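# Three arms pull ropes to shift a ball across stands

## Task

Transfer the ball from the stand it sits on to the second stand, which stands in the gap between the benches out of every gripper's reach. The ball rests on a ring lying on its stand's collar; each arm's bench has a metal block tied by rope to that ring. The ring must end up lying on the second stand's collar with the ball on it. A tipped or jerked ring lets the ball roll away. If the ball or ring ever drops more than slightly below the collar of the lower stand, even while hanging on the ropes, the task fails. The arm bases in the scene frame (metres, heading in degrees counter-clockwise from +x) are: arm1 at x=-0.06 y=+1.40 z=+1.00 facing -89; arm2 at x=-1.12 y=-0.87 z=+1.00 facing +28; arm3 at x=+1.23 y=-0.68 z=+1.05 facing +152. At the end all grippers must have released and the arms moved away; the result only counts if it holds without any robot support. Nothing may be knocked out of the work area or onto the floor.

## Robot and tools

Setup: three identical i2rt Big YAM arms, arm1, arm2 and arm3, each with six revolute joints, a two-finger gripper and a wrist camera. Their fixed bases are listed in the task (scene frame, metres; heading in degrees counter-clockwise from +x). The scene frame has its origin on the floor and +z upward. Each arm reaches roughly 1.0 m horizontally from its joint1 axis. The ball cannot be touched directly; it is moved by pulling on the ropes that run from the ring to a metal block on each arm's bench. Expect occasional small disturbances to loose objects.

Cameras: arm1_cam_wrist, arm2_cam_wrist, arm3_cam_wrist (fisheye, 504x504; with joints 1 and 6 at zero and the hand level and forward, the camera rides on top of the hand looking toward the fingertips), plus fixed room cameras cam_low and cam_top (672x504 pinhole).

Tool execute_actions: argument actions is a list holding either zero or one action. One action is an object keyed by robot name (arm1, arm2, arm3); each value holds a single key joints, an object mapping joint names to absolute target values for that robot. Every arm listed is commanded separately; there is no combined list. All motions in one action begin at once and may finish at different moments. Joint names, units and allowed ranges (tolerance for counting as arrived in brackets):
- joint1_rad: -2.879 to 2.879 rad (0.045). Rotates the arm about its base; positive is counter-clockwise seen from above; 0 extends the arm in the base's facing direction.
- joint2_rad: 0 to 3.141 (0.14). Shoulder; 0 has the upper arm pointing back, near horizontal; increasing lifts it up then forward.
- joint3_rad: 0 to 3.019 (0.09). Elbow; 0 is fully folded, larger opens it.
- joint4_rad: -1.692 to 1.57 (0.055). Hand pitch; positive tips the fingers up.
- joint5_rad: -1.57 to 1.57 (0.03). Hand yaw; positive toward the arm's right side.
- joint6_rad: -2.094 to 2.094 (0.035). Hand roll; positive is clockwise viewed from behind the hand.
- gripper_m: 0 to 0.093 m (0.003), the fingertip gap; each finger pad pushes with up to about 50-62 N.
All of these are absolute targets, not increments. An action may last at most 15 s. Optional cameras lists which images to return (omitted, null or ["all"] gives every camera, [] gives none). An unrecognised key, name or out-of-range number rejects the entire call and nothing moves. An empty actions list just reports state and images.

Tool wait: seconds from 0 to 10; commands nothing, lets the scene run, and returns the same output as an empty action.

Tool zoom_image: camera plus region [x0, y0, x1, y1] in pixels of that camera's most recent full image, origin top-left, at most 504 by 504, returning a magnified view.

Tool finished_scene: scene number (1 or 2); irreversibly ends the current scene once the last command has been held, and reports success.

Reading results: joint_positions gives current joint values. joint_status reports how each commanded motion ended. off_target means the joint stopped short and may still be straining toward its goal. contact_stop or time_out means it abandoned the goal and holds its resting place, except that after time_out a joint may keep a target (at most 0.375, 0.375, 0.113, 0.225, 0.075, 0.3 rad away from its position for joints 1 to 6) and continue pushing; on_its_own lists such things, and its held at value is the target, not the position. To relieve the push, command the joint to its reported position. The line joint command not followed (often with a cause line) means a self/inter-arm collision check blocked that arm's joint targets, shown per joint as not_followed; the gripper part still executes, and blocked targets may be retried on later actions until replaced. Joints omitted from an action, or arms left out, can still be driving toward older targets. Tiny target changes may not move a joint. Loaded joints can sag. A stop reported in any result cancels later execute_actions, wait and finished_scene calls in that same reply.

Motor heat: holding loads warms motors, including while you are thinking. MOTOR HOT appears at 85 °C; at 100 °C an OVER-TEMPERATURE FAULT drops the whole arm and its gripper until cooled, with limit_stop_at_motor_heat in joint_status; resend targets afterward.

Cautions: the arms do not halt on contact and can push very hard; avoid sustained pushing. A hard squeeze between two robots fails and ends everything, and a hard collision may; the collision check can react late and ignores fingers, gripper housings and wrist cameras. Object contact with robots is fine. Joints move at different rates, so the hand can sweep a wide arc between postures. The robot holds the last command while you think, so plan before slow reasoning. Pull ropes smoothly and in a coordinated way so the ring stays flat and is never yanked; keep ball and ring from dipping noticeably below the lower collar. Avoid drops, slips and slams. Finish with grippers open and arms withdrawn.

Each tool is called after "Call:" in YAML: its name, and indented under it one key for each argument.

## Session

I'll start by looking at the current state of the scene.

Call:
execute_actions:
  actions: []

Scene clock: 0.00 s.
arm1.joint_positions: joint1_rad=+0.793 joint2_rad=+0.276 joint3_rad=+1.510 joint4_rad=-1.208 joint5_rad=-0.146 joint6_rad=-0.605 gripper_m=+0.094
arm1.joint_status: not commanded
arm1.hand: x=-0.0195 y=+1.3818 z=+1.6625 quat_wxyz=(-0.591, -0.008, -0.695, +0.408) (m; scene frame)
arm2.joint_positions: joint1_rad=+0.244 joint2_rad=+0.335 joint3_rad=+1.660 joint4_rad=-1.269 joint5_rad=-0.261 joint6_rad=+0.291 gripper_m=+0.095
arm2.joint_status: not commanded
arm2.hand: x=-1.1297 y=-0.8219 z=+1.7028 quat_wxyz=(-0.585, +0.239, -0.646, -0.428) (m; scene frame)
arm3.joint_positions: joint1_rad=+0.332 joint2_rad=+0.337 joint3_rad=+1.592 joint4_rad=-1.300 joint5_rad=-0.122 joint6_rad=-0.522 gripper_m=+0.094
arm3.joint_status: not commanded
arm3.hand: x=+1.1846 y=-0.6818 z=+1.7249 quat_wxyz=(-0.188, +0.699, +0.166, -0.670) (m; scene frame)
pictures: arm1_cam_wrist, arm2_cam_wrist, arm3_cam_wrist, cam_low, cam_top
Images, in order (width x height): arm1_cam_wrist 504x504, arm2_cam_wrist 504x504, arm3_cam_wrist 504x504, cam_low 672x504, cam_top 672x504.

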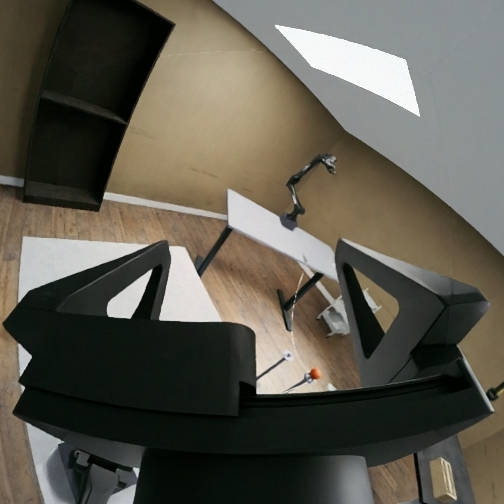

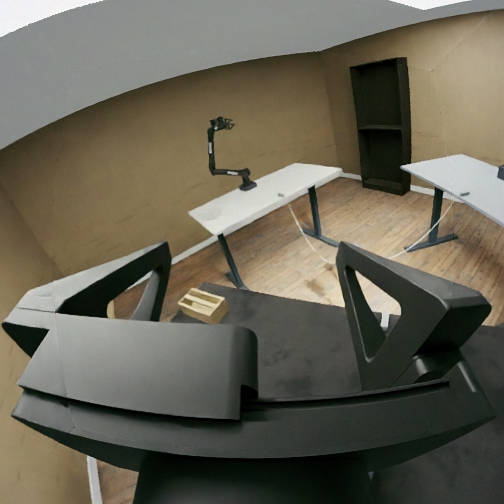

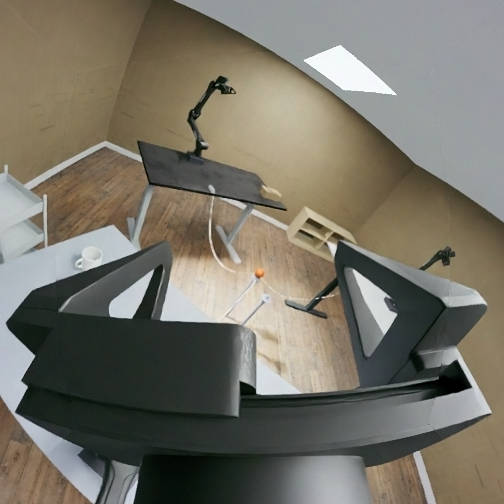

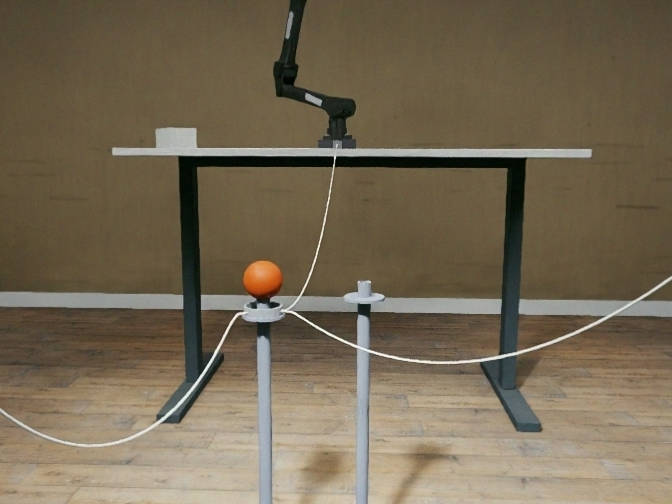

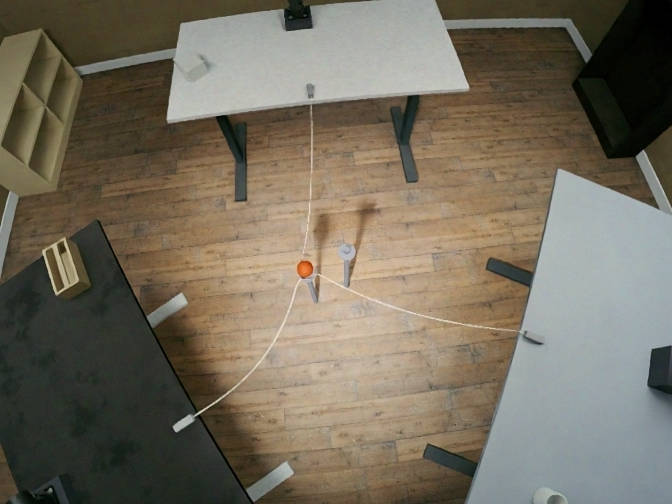

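Call:
zoom_image:
  camera: "cam_low"
  region: [200, 240, 420, 380]

Call:
zoom_image:
  camera: "cam_top"
  region: [270, 220, 390, 320]

Call:
zoom_image:
  camera: "cam_top"
  region: [260, 0, 380, 120]

Call:
zoom_image:
  camera: "cam_top"
  region: [140, 380, 240, 460]

Call:
zoom_image:
  camera: "cam_top"
  region: [490, 300, 590, 380]

Region (200, 240, 420, 380) of cam_low's 672x504 image, scaled by 2.291, with more detail than that image has; it fills the top 321 rows of this view, and the rest is white.

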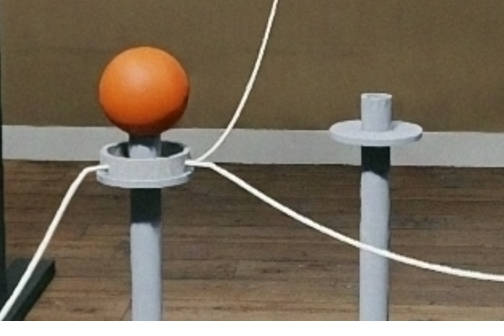

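Region (270, 220, 390, 320) of cam_top's 672x504 image, scaled by 4.200, with more detail than that image has.

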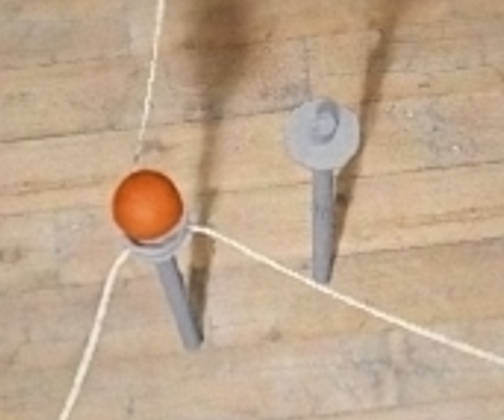

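Region (260, 0, 380, 120) of cam_top's 672x504 image, scaled by 4.200, with more detail than that image has.

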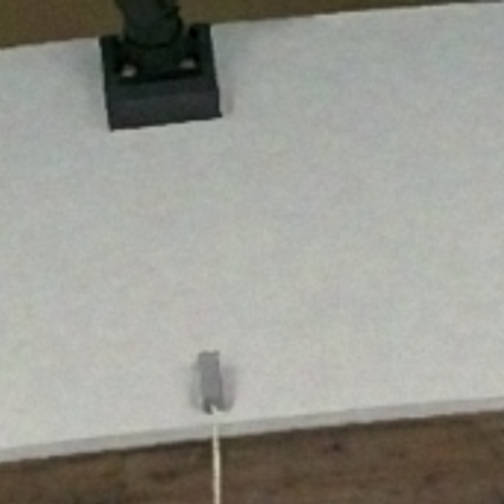

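Region (140, 380, 240, 460) of cam_top's 672x504 image, scaled by 5.040, with more detail than that image has; it fills the top 403 rows of this view, and the rest is white.

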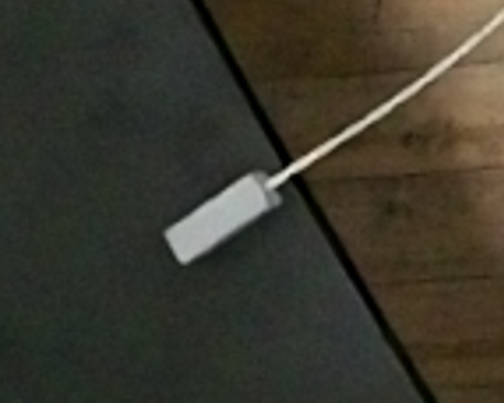

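Region (490, 300, 590, 380) of cam_top's 672x504 image, scaled by 5.040, with more detail than that image has; it fills the top 403 rows of this view, and the rest is white.

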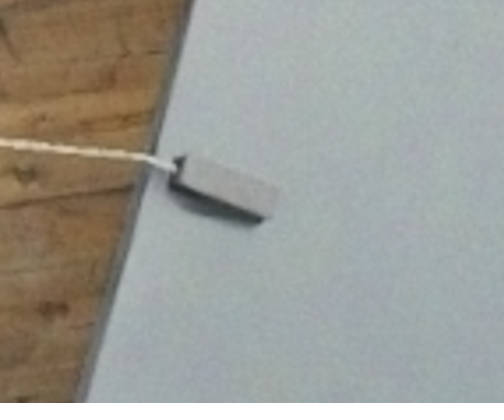

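Call:
execute_actions:
  actions:
    - {"arm1":{"joints":{"joint1_rad":0.0,"joint2_rad":1.2,"joint3_rad":1.5,"joint4_rad":-1.2,"joint5_rad":0,"joint6_rad":0}},"arm2":{"joints":{"joint1_rad":0.0,"joint2_rad":1.2,"joint3_rad":1.65,"joint4_rad":-1.2,"joint5_rad":0,"joint6_rad":0}},"arm3":{"joints":{"joint1_rad":0.0,"joint2_rad":1.2,"joint3_rad":1.5,"joint4_rad":-1.5,"joint5_rad":0,"joint6_rad":0}}}

Scene clock: 118.37 s.
arm1.joint_positions: joint1_rad=+0.004 joint2_rad=+1.216 joint3_rad=+1.475 joint4_rad=-1.208 joint5_rad=-0.002 joint6_rad=-0.009 gripper_m=+0.094
arm1.joint_status: all done
arm1.hand: x=-0.0572 y=+0.9319 z=+1.3990 quat_wxyz=(-0.220, -0.666, -0.682, +0.207) (m; scene frame)
arm2.joint_positions: joint1_rad=+0.003 joint2_rad=+1.190 joint3_rad=+1.643 joint4_rad=-1.204 joint5_rad=-0.004 joint6_rad=+0.007 gripper_m=+0.095
arm2.joint_status: all done
arm2.hand: x=-0.7021 y=-0.6503 z=+1.5048 quat_wxyz=(-0.384, +0.218, -0.892, -0.098) (m; scene frame)
arm3.joint_positions: joint1_rad=+0.009 joint2_rad=+1.213 joint3_rad=+1.480 joint4_rad=-1.490 joint5_rad=-0.002 joint6_rad=-0.010 gripper_m=+0.094
arm3.joint_status: all done
arm3.hand: x=+0.8751 y=-0.4836 z=+1.4340 quat_wxyz=(-0.035, +0.956, -0.233, -0.173) (m; scene frame)
pictures: arm1_cam_wrist, arm2_cam_wrist, arm3_cam_wrist, cam_low, cam_top
Images, in order (width x height): arm1_cam_wrist 504x504, arm2_cam_wrist 504x504, arm3_cam_wrist 504x504, cam_low 672x504, cam_top 672x504.

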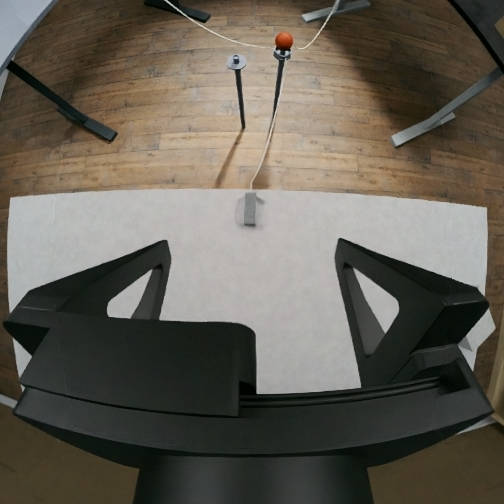

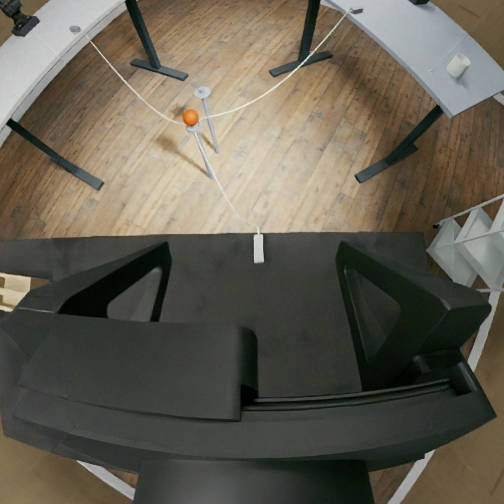

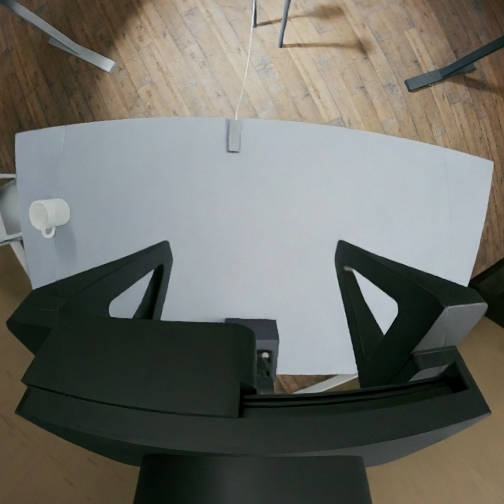

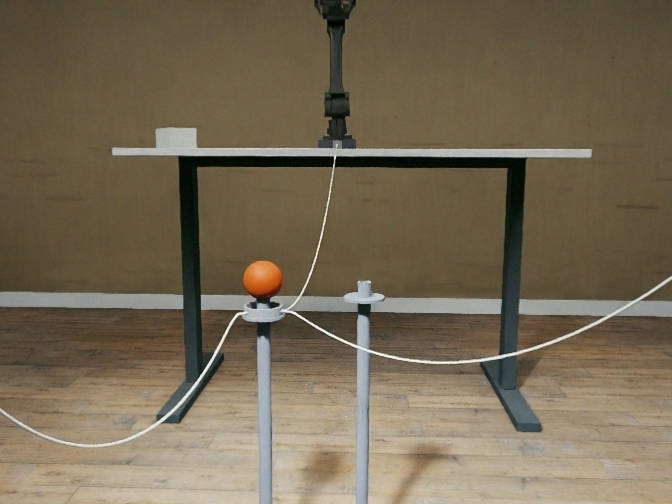

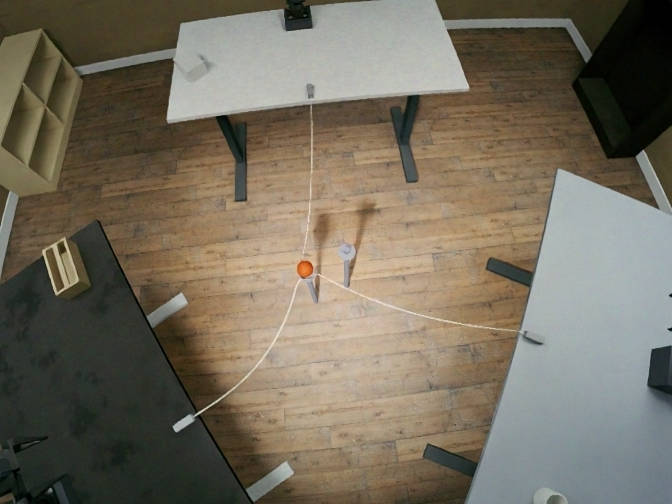

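Call:
execute_actions:
  actions:
    - {"arm1":{"joints":{"joint2_rad":1.7}},"arm2":{"joints":{"joint3_rad":1.15}},"arm3":{"joints":{"joint4_rad":-0.8}}}

Scene clock: 133.80 s.
arm1.joint_positions: joint1_rad=+0.004 joint2_rad=+1.722 joint3_rad=+1.475 joint4_rad=-1.208 joint5_rad=-0.002 joint6_rad=-0.009 gripper_m=+0.094
arm1.joint_status: all done
arm1.hand: x=-0.0519 y=+0.8559 z=+1.1481 quat_wxyz=(-0.044, -0.696, -0.716, +0.032) (m; scene frame)
arm2.joint_positions: joint1_rad=+0.003 joint2_rad=+1.204 joint3_rad=+1.159 joint4_rad=-1.201 joint5_rad=-0.004 joint6_rad=+0.007 gripper_m=+0.095
arm2.joint_status: all done
arm2.hand: x=-0.7539 y=-0.6779 z=+1.2566 quat_wxyz=(-0.155, +0.234, -0.959, -0.040) (m; scene frame)
arm3.joint_positions: joint1_rad=+0.009 joint2_rad=+1.213 joint3_rad=+1.480 joint4_rad=-0.819 joint5_rad=-0.002 joint6_rad=-0.009 gripper_m=+0.094
arm3.joint_status: all done
arm3.hand: x=+0.7654 y=-0.4241 z=+1.5370 quat_wxyz=(-0.113, +0.846, -0.208, -0.478) (m; scene frame)
pictures: arm1_cam_wrist, arm2_cam_wrist, arm3_cam_wrist, cam_low, cam_top
Images, in order (width x height): arm1_cam_wrist 504x504, arm2_cam_wrist 504x504, arm3_cam_wrist 504x504, cam_low 672x504, cam_top 672x504.

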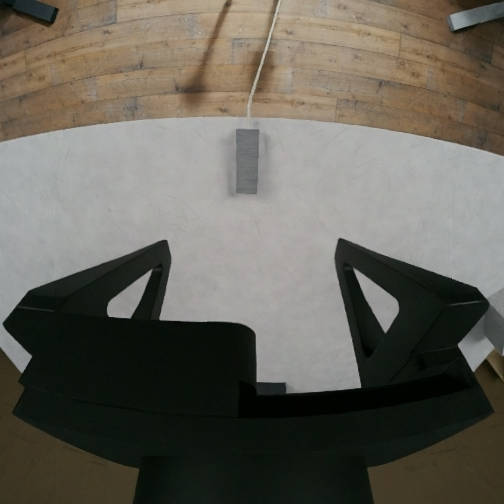

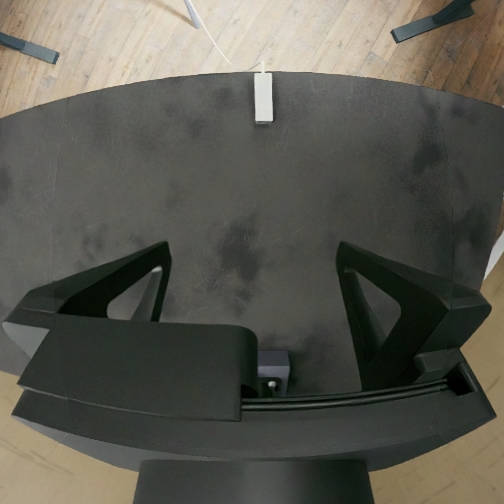

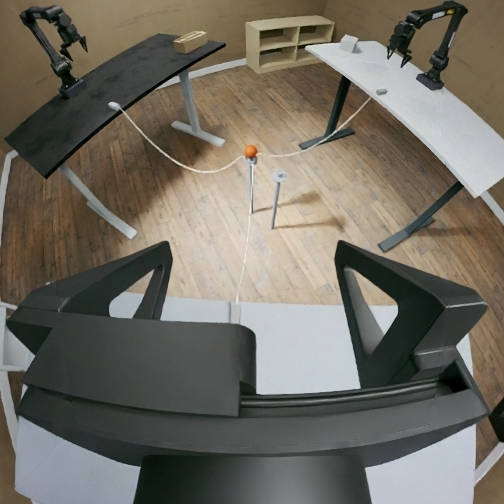

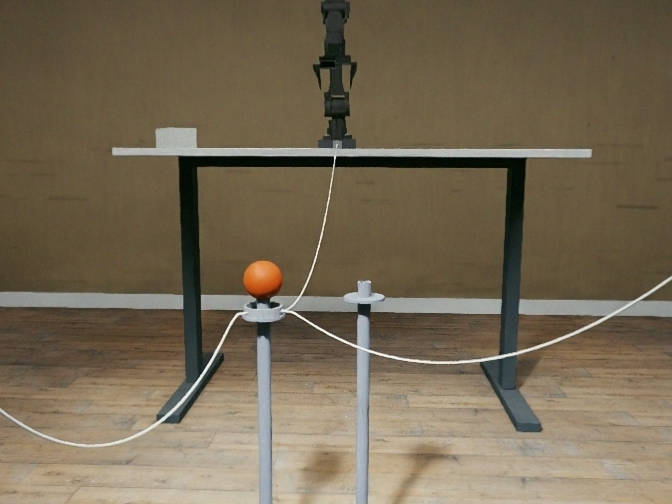

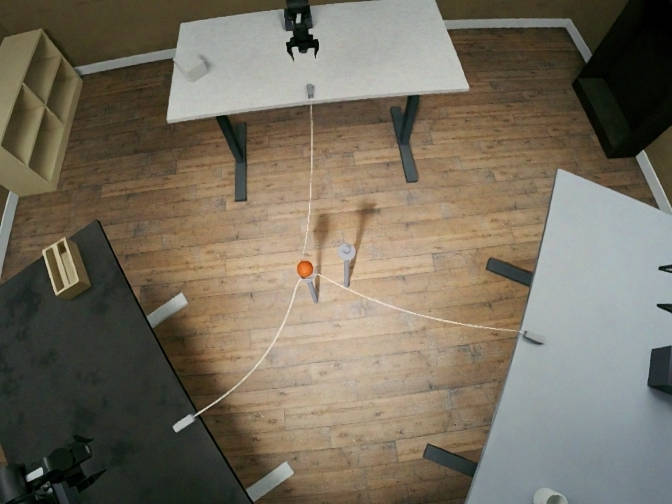

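Call:
zoom_image:
  camera: "arm3_cam_wrist"
  region: [200, 270, 280, 350]

Call:
zoom_image:
  camera: "arm1_cam_wrist"
  region: [150, 90, 360, 260]

Call:
zoom_image:
  camera: "arm2_cam_wrist"
  region: [220, 50, 310, 140]

Call:
zoom_image:
  camera: "cam_low"
  region: [290, 40, 390, 170]

Region (200, 270, 280, 350) of arm3_cam_wrist's 504x504 image, scaled by 6.300, with more detail than that image has.

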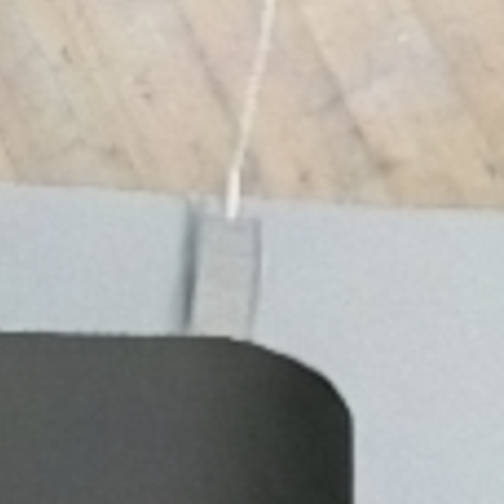

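Region (150, 90, 360, 260) of arm1_cam_wrist's 504x504 image, scaled by 2.400, with more detail than that image has; it fills the top 408 rows of this view, and the rest is white.

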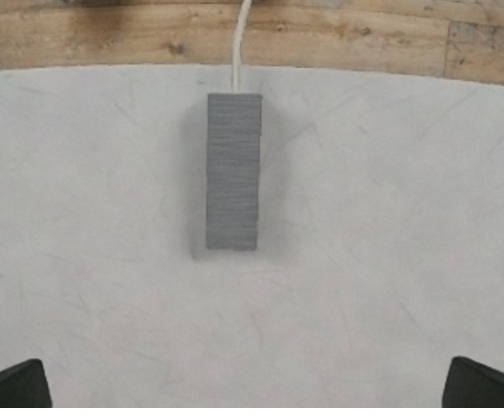

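Region (220, 50, 310, 140) of arm2_cam_wrist's 504x504 image, scaled by 5.600, with more detail than that image has.

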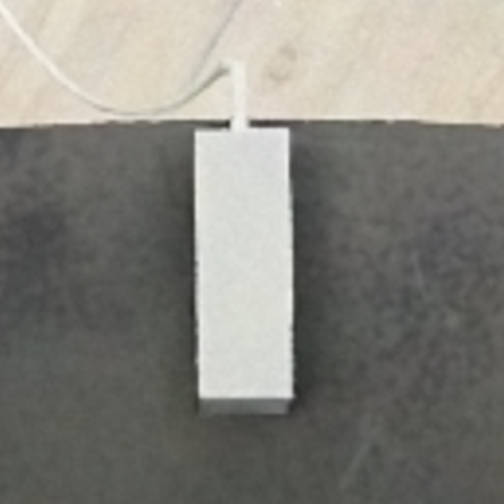

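Region (290, 40, 390, 170) of cam_low's 672x504 image, scaled by 3.877, with more detail than that image has; it fills the left 388 columns of this view, and the rest is white.

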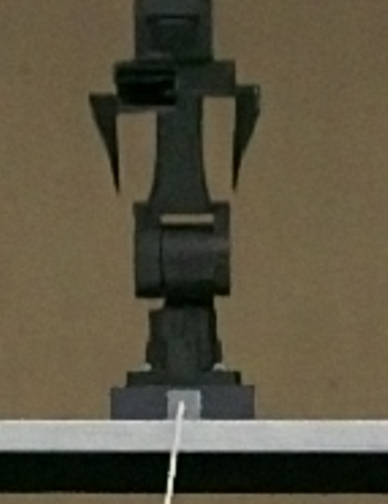

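Call:
execute_actions:
  actions:
    - {"arm1":{"joints":{"joint1_rad":0.02,"joint2_rad":1.675,"joint3_rad":1.08,"joint4_rad":-0.47}},"arm2":{"joints":{"joint1_rad":-0.024,"joint2_rad":1.69,"joint3_rad":1.07,"joint4_rad":-0.47}},"arm3":{"joints":{"joint1_rad":0.085,"joint2_rad":1.68,"joint3_rad":1.06,"joint4_rad":-0.47,"joint6_rad":0.06}}}

Scene clock: 255.27 s.
arm1.joint_positions: joint1_rad=+0.004 joint2_rad=+1.678 joint3_rad=+1.070 joint4_rad=-0.493 joint5_rad=-0.002 joint6_rad=-0.009 gripper_m=+0.094
arm1.joint_status: all done
arm1.hand: x=-0.0503 y=+0.8467 z=+1.0535 quat_wxyz=(-0.168, -0.680, -0.697, +0.155) (m; scene frame)
arm2.joint_positions: joint1_rad=-0.020 joint2_rad=+1.689 joint3_rad=+1.074 joint4_rad=-0.481 joint5_rad=-0.004 joint6_rad=+0.007 gripper_m=+0.095
arm2.joint_status: all done
arm2.hand: x=-0.6171 y=-0.6208 z=+1.0568 quat_wxyz=(-0.226, +0.219, -0.947, -0.055) (m; scene frame)
arm3.joint_positions: joint1_rad=+0.085 joint2_rad=+1.689 joint3_rad=+1.024 joint4_rad=-0.484 joint5_rad=+0.000 joint6_rad=+0.051 gripper_m=+0.094
arm3.joint_status: all done
arm3.hand: x=+0.7380 y=-0.4624 z=+1.0955 quat_wxyz=(-0.031, +0.951, -0.224, -0.212) (m; scene frame)
pictures: arm1_cam_wrist, arm2_cam_wrist, arm3_cam_wrist, cam_low, cam_top
Images, in order (width x height): arm1_cam_wrist 504x504, arm2_cam_wrist 504x504, arm3_cam_wrist 504x504, cam_low 672x504, cam_top 672x504.

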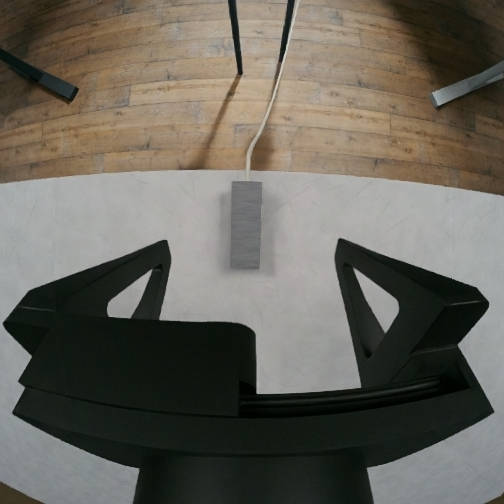

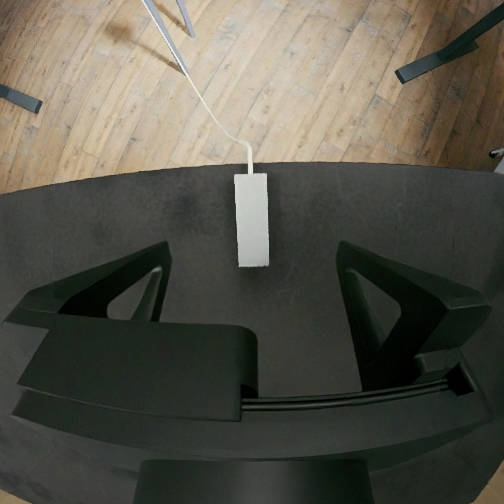

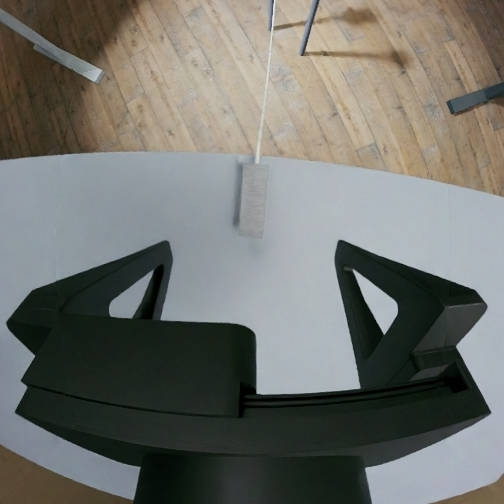

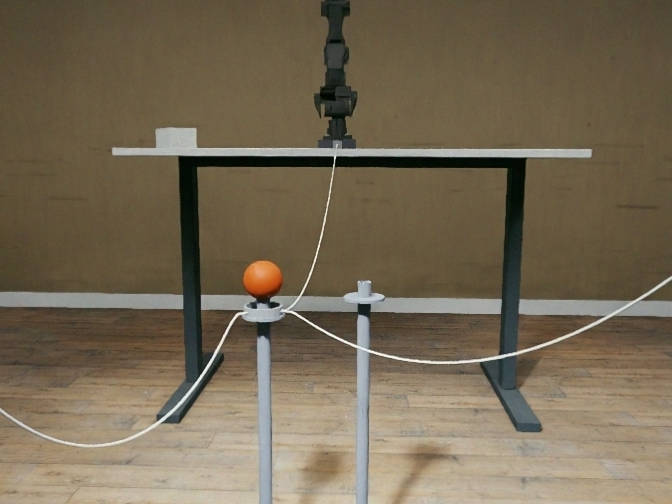

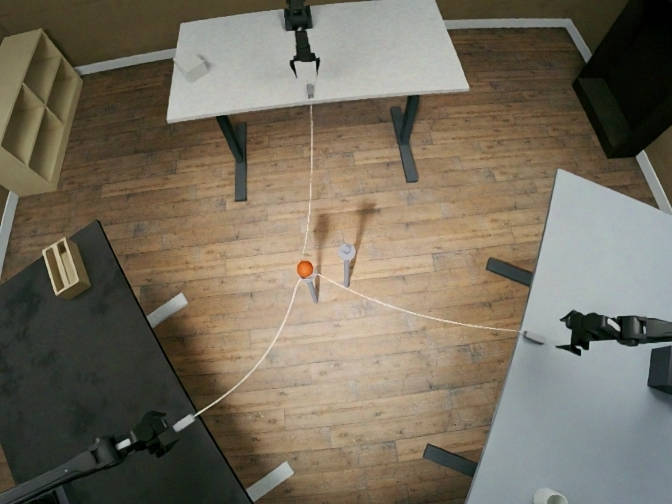

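Call:
zoom_image:
  camera: "arm1_cam_wrist"
  region: [190, 150, 320, 280]

Call:
zoom_image:
  camera: "arm2_cam_wrist"
  region: [190, 150, 320, 280]

Call:
zoom_image:
  camera: "arm3_cam_wrist"
  region: [190, 140, 320, 270]

Region (190, 150, 320, 280) of arm1_cam_wrist's 504x504 image, scaled by 3.877, with more detail than that image has.

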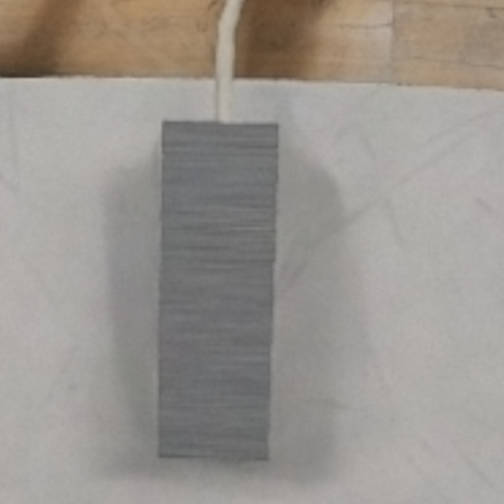

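Region (190, 150, 320, 280) of arm2_cam_wrist's 504x504 image, scaled by 3.877, with more detail than that image has.

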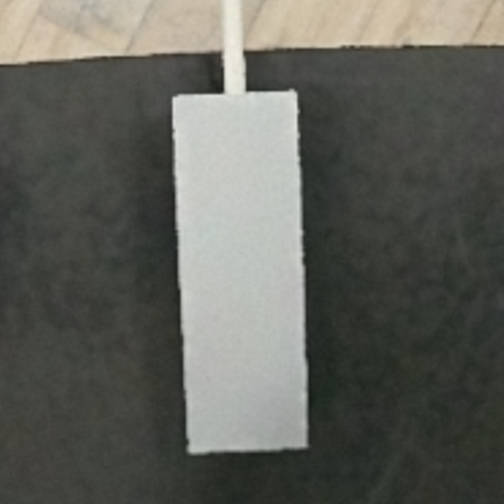

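Region (190, 140, 320, 270) of arm3_cam_wrist's 504x504 image, scaled by 3.877, with more detail than that image has.

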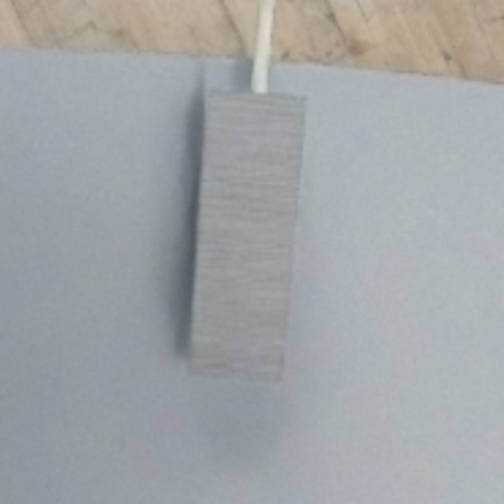

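Call:
zoom_image:
  camera: "cam_low"
  region: [300, 80, 380, 160]

Call:
zoom_image:
  camera: "cam_top"
  region: [510, 290, 672, 400]

Call:
zoom_image:
  camera: "cam_top"
  region: [100, 390, 220, 480]

Call:
zoom_image:
  camera: "cam_top"
  region: [270, 30, 350, 110]

Region (300, 80, 380, 160) of cam_low's 672x504 image, scaled by 6.300, with more detail than that image has.

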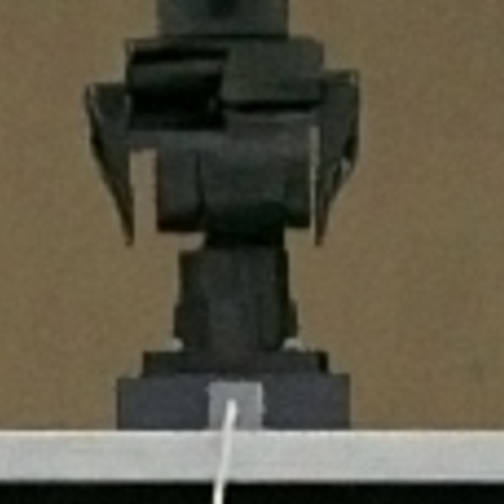

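Region (510, 290, 672, 400) of cam_top's 672x504 image, scaled by 3.111, with more detail than that image has; it fills the top 342 rows of this view, and the rest is white.

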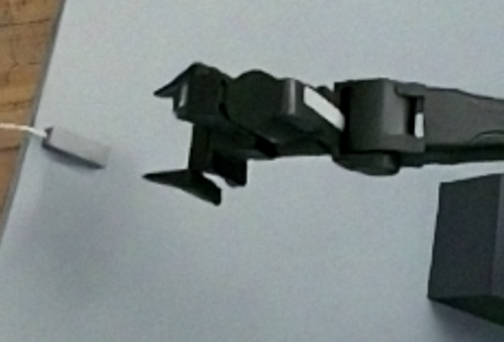

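Region (100, 390, 220, 480) of cam_top's 672x504 image, scaled by 4.200, with more detail than that image has; it fills the top 378 rows of this view, and the rest is white.

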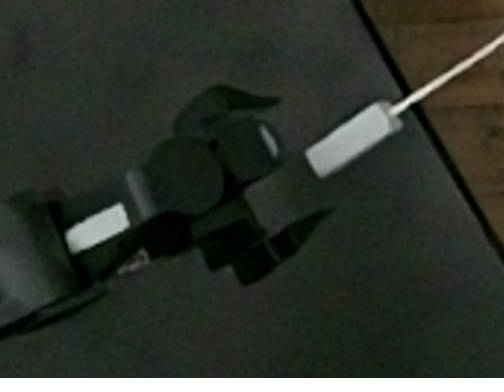

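Region (270, 30, 350, 110) of cam_top's 672x504 image, scaled by 6.300, with more detail than that image has.

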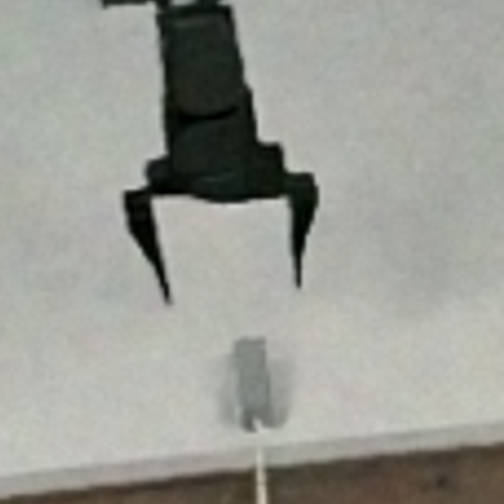

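Call:
execute_actions:
  actions:
    - {"arm1":{"joints":{"joint2_rad":1.78,"joint3_rad":1.028,"joint4_rad":-0.297}},"arm2":{"joints":{"joint2_rad":1.79,"joint3_rad":1.04,"joint4_rad":-0.33,"joint6_rad":-0.03}},"arm3":{"joints":{"joint2_rad":1.92,"joint3_rad":1.04,"joint4_rad":-0.165,"joint6_rad":0.115}}}

Scene clock: 370.27 s.
arm1.joint_positions: joint1_rad=+0.004 joint2_rad=+1.791 joint3_rad=+1.019 joint4_rad=-0.320 joint5_rad=-0.002 joint6_rad=-0.009 gripper_m=+0.094
arm1.joint_status: all done
arm1.hand: x=-0.0493 y=+0.8443 z=+0.9915 quat_wxyz=(-0.171, -0.679, -0.696, +0.158) (m; scene frame)
arm2.joint_positions: joint1_rad=-0.020 joint2_rad=+1.789 joint3_rad=+1.048 joint4_rad=-0.342 joint5_rad=-0.004 joint6_rad=-0.023 gripper_m=+0.095
arm2.joint_status: all done
arm2.hand: x=-0.6088 y=-0.6168 z=+1.0086 quat_wxyz=(-0.234, +0.233, -0.942, -0.053) (m; scene frame)
arm3.joint_positions: joint1_rad=+0.085 joint2_rad=+1.935 joint3_rad=+1.024 joint4_rad=-0.181 joint5_rad=+0.000 joint6_rad=+0.106 gripper_m=+0.094
arm3.joint_status: all done
arm3.hand: x=+0.7072 y=-0.4506 z=+0.9968 quat_wxyz=(-0.029, +0.938, -0.249, -0.239) (m; scene frame)
pictures: arm1_cam_wrist, arm2_cam_wrist, arm3_cam_wrist, cam_low, cam_top
Images, in order (width x height): arm1_cam_wrist 504x504, arm2_cam_wrist 504x504, arm3_cam_wrist 504x504, cam_low 672x504, cam_top 672x504.

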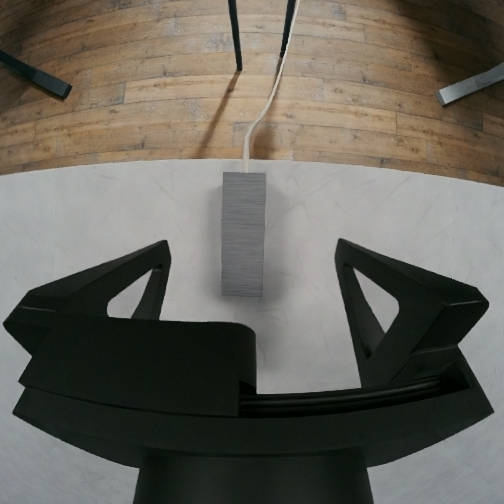

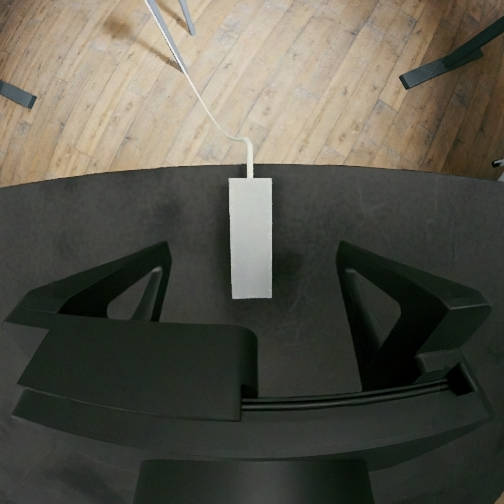

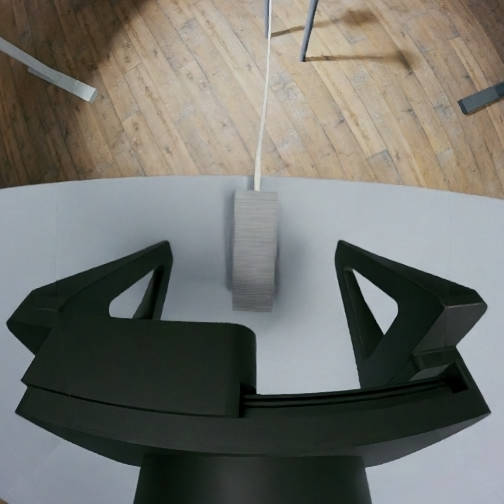

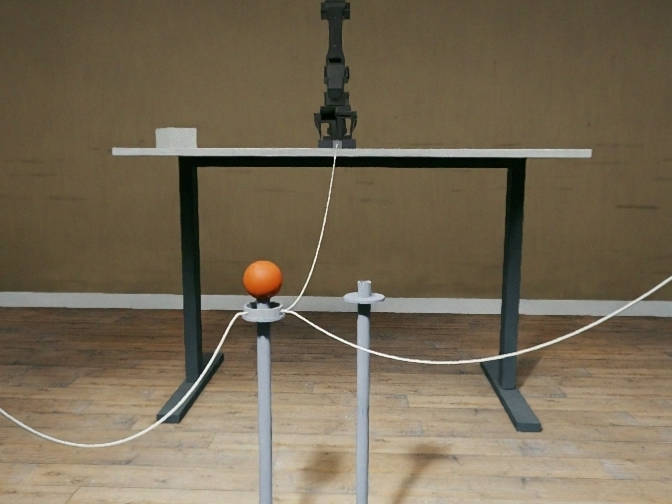

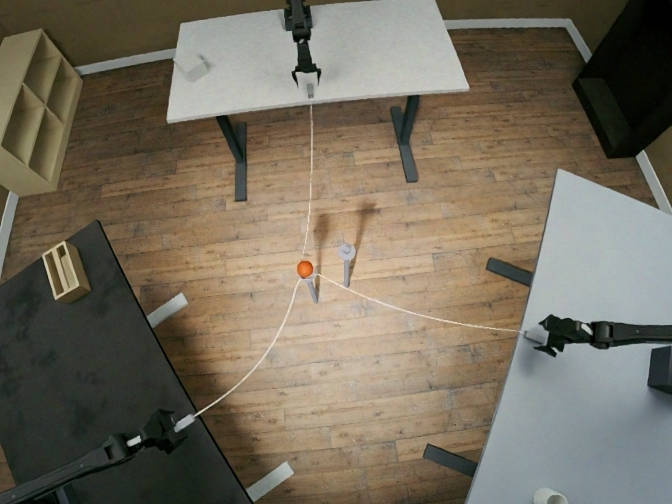

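Call:
zoom_image:
  camera: "cam_low"
  region: [310, 105, 365, 160]

Call:
zoom_image:
  camera: "arm1_cam_wrist"
  region: [150, 150, 360, 320]

Call:
zoom_image:
  camera: "arm2_cam_wrist"
  region: [150, 150, 360, 320]

Call:
zoom_image:
  camera: "arm3_cam_wrist"
  region: [150, 150, 360, 320]

Region (310, 105, 365, 160) of cam_low's 672x504 image, scaled by 9.164, with more detail than that image has.

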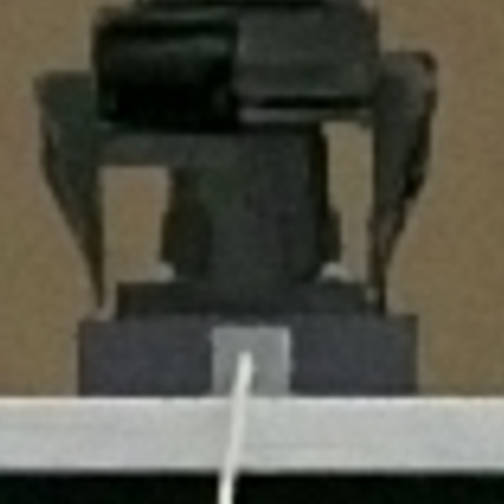

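Region (150, 150, 360, 320) of arm1_cam_wrist's 504x504 image, scaled by 2.400, with more detail than that image has; it fills the top 408 rows of this view, and the rest is white.

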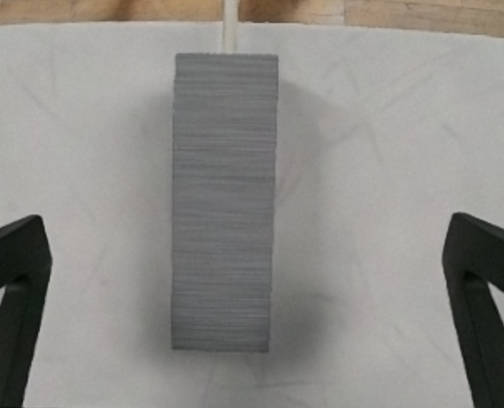

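Region (150, 150, 360, 320) of arm2_cam_wrist's 504x504 image, scaled by 2.400, with more detail than that image has; it fills the top 408 rows of this view, and the rest is white.

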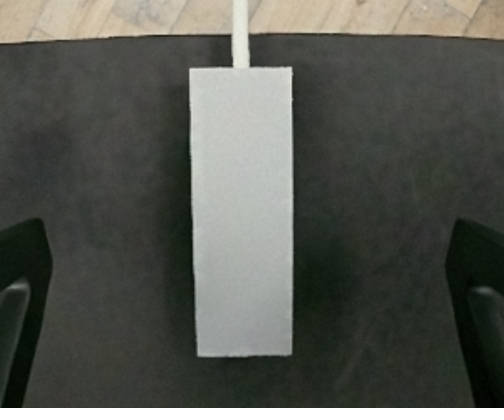

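Region (150, 150, 360, 320) of arm3_cam_wrist's 504x504 image, scaled by 2.400, with more detail than that image has; it fills the top 408 rows of this view, and the rest is white.

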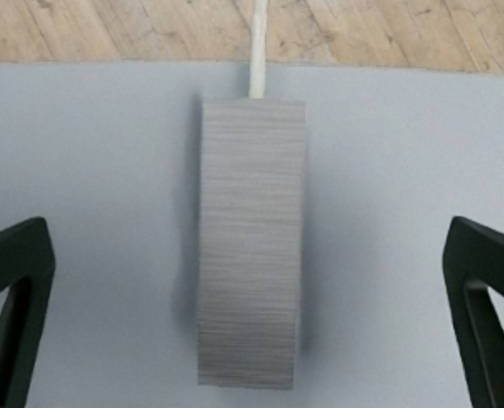

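Call:
execute_actions:
  actions:
    - {"arm1":{"joints":{"joint2_rad":1.822,"joint4_rad":-0.262}},"arm2":{"joints":{"joint2_rad":1.84,"joint4_rad":-0.30}},"arm3":{"joints":{"joint2_rad":1.963}}}
  cameras: ["arm1_cam_wrist","arm2_cam_wrist","arm3_cam_wrist"]

Scene clock: 404.17 s.
arm1.joint_positions: joint1_rad=+0.004 joint2_rad=+1.813 joint3_rad=+1.019 joint4_rad=-0.286 joint5_rad=-0.002 joint6_rad=-0.009 gripper_m=+0.094
arm1.joint_status: all done
arm1.hand: x=-0.0491 y=+0.8399 z=+0.9837 quat_wxyz=(-0.176, -0.678, -0.695, +0.162) (m; scene frame)
arm2.joint_positions: joint1_rad=-0.020 joint2_rad=+1.827 joint3_rad=+1.048 joint4_rad=-0.311 joint5_rad=-0.004 joint6_rad=-0.023 gripper_m=+0.095
arm2.joint_status: all done
arm2.hand: x=-0.6072 y=-0.6160 z=+0.9913 quat_wxyz=(-0.231, +0.233, -0.943, -0.053) (m; scene frame)
arm3.joint_positions: joint1_rad=+0.085 joint2_rad=+1.944 joint3_rad=+1.024 joint4_rad=-0.181 joint5_rad=+0.000 joint6_rad=+0.106 gripper_m=+0.094
arm3.joint_status: all done
arm3.hand: x=+0.7086 y=-0.4513 z=+0.9923 quat_wxyz=(-0.029, +0.939, -0.249, -0.235) (m; scene frame)
pictures: arm1_cam_wrist, arm2_cam_wrist, arm3_cam_wrist
Images, in order (width x height): arm1_cam_wrist 504x504, arm2_cam_wrist 504x504, arm3_cam_wrist 504x504.

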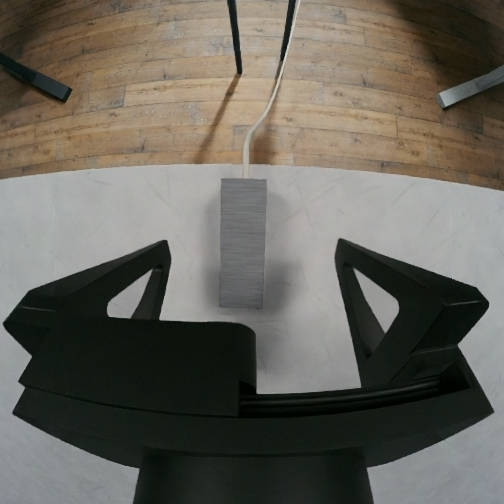

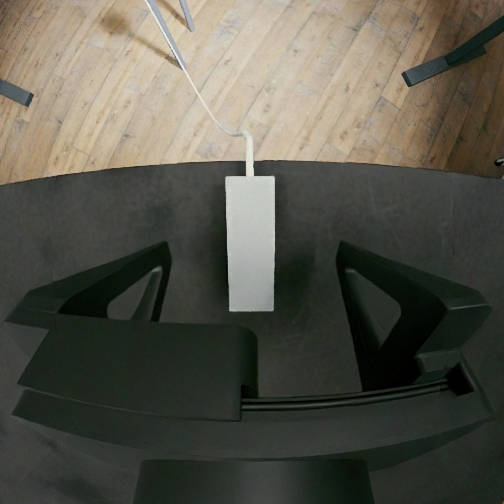

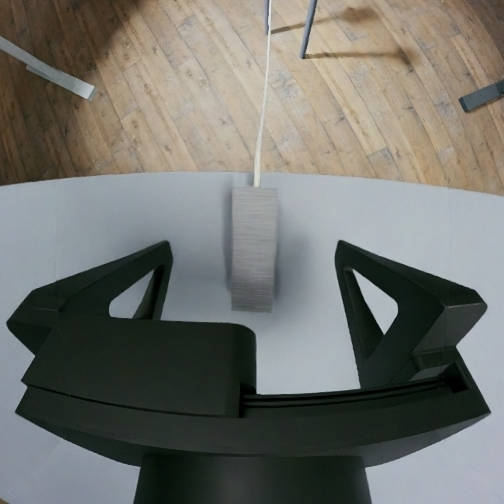

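Call:
execute_actions:
  actions:
    - {"arm1":{"joints":{"joint2_rad":1.846}},"arm2":{"joints":{"joint2_rad":1.855}},"arm3":{"joints":{"joint2_rad":1.995}}}
  cameras: ["arm1_cam_wrist","arm2_cam_wrist","arm3_cam_wrist"]

Scene clock: 413.17 s.
arm1.joint_positions: joint1_rad=+0.004 joint2_rad=+1.838 joint3_rad=+1.019 joint4_rad=-0.284 joint5_rad=-0.002 joint6_rad=-0.009 gripper_m=+0.094
arm1.joint_status: all done
arm1.hand: x=-0.0490 y=+0.8433 z=+0.9705 quat_wxyz=(-0.168, -0.680, -0.697, +0.154) (m; scene frame)
arm2.joint_positions: joint1_rad=-0.020 joint2_rad=+1.834 joint3_rad=+1.048 joint4_rad=-0.311 joint5_rad=-0.004 joint6_rad=-0.023 gripper_m=+0.095
arm2.joint_status: all done
arm2.hand: x=-0.6082 y=-0.6165 z=+0.9871 quat_wxyz=(-0.227, +0.234, -0.944, -0.052) (m; scene frame)
arm3.joint_positions: joint1_rad=+0.085 joint2_rad=+1.983 joint3_rad=+1.024 joint4_rad=-0.179 joint5_rad=+0.000 joint6_rad=+0.106 gripper_m=+0.094
arm3.joint_status: all done
arm3.hand: x=+0.7152 y=-0.4545 z=+0.9714 quat_wxyz=(-0.026, +0.943, -0.250, -0.217) (m; scene frame)
pictures: arm1_cam_wrist, arm2_cam_wrist, arm3_cam_wrist
Images, in order (width x height): arm1_cam_wrist 504x504, arm2_cam_wrist 504x504, arm3_cam_wrist 504x504.

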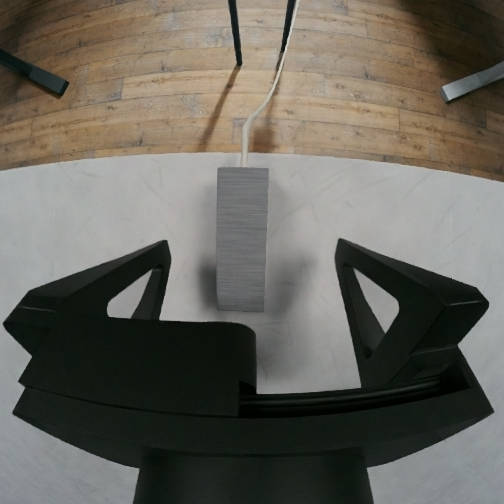

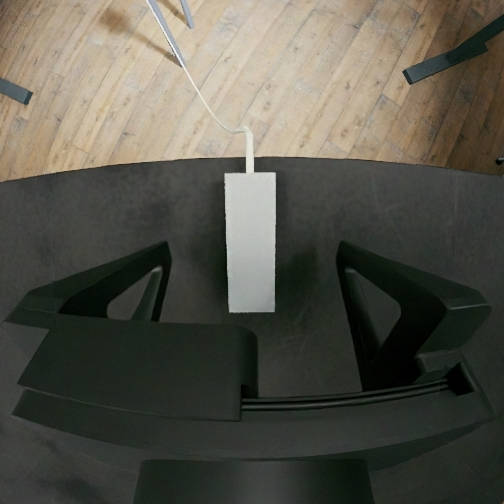

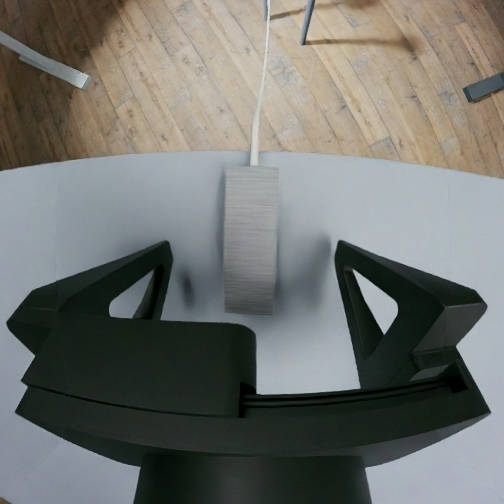

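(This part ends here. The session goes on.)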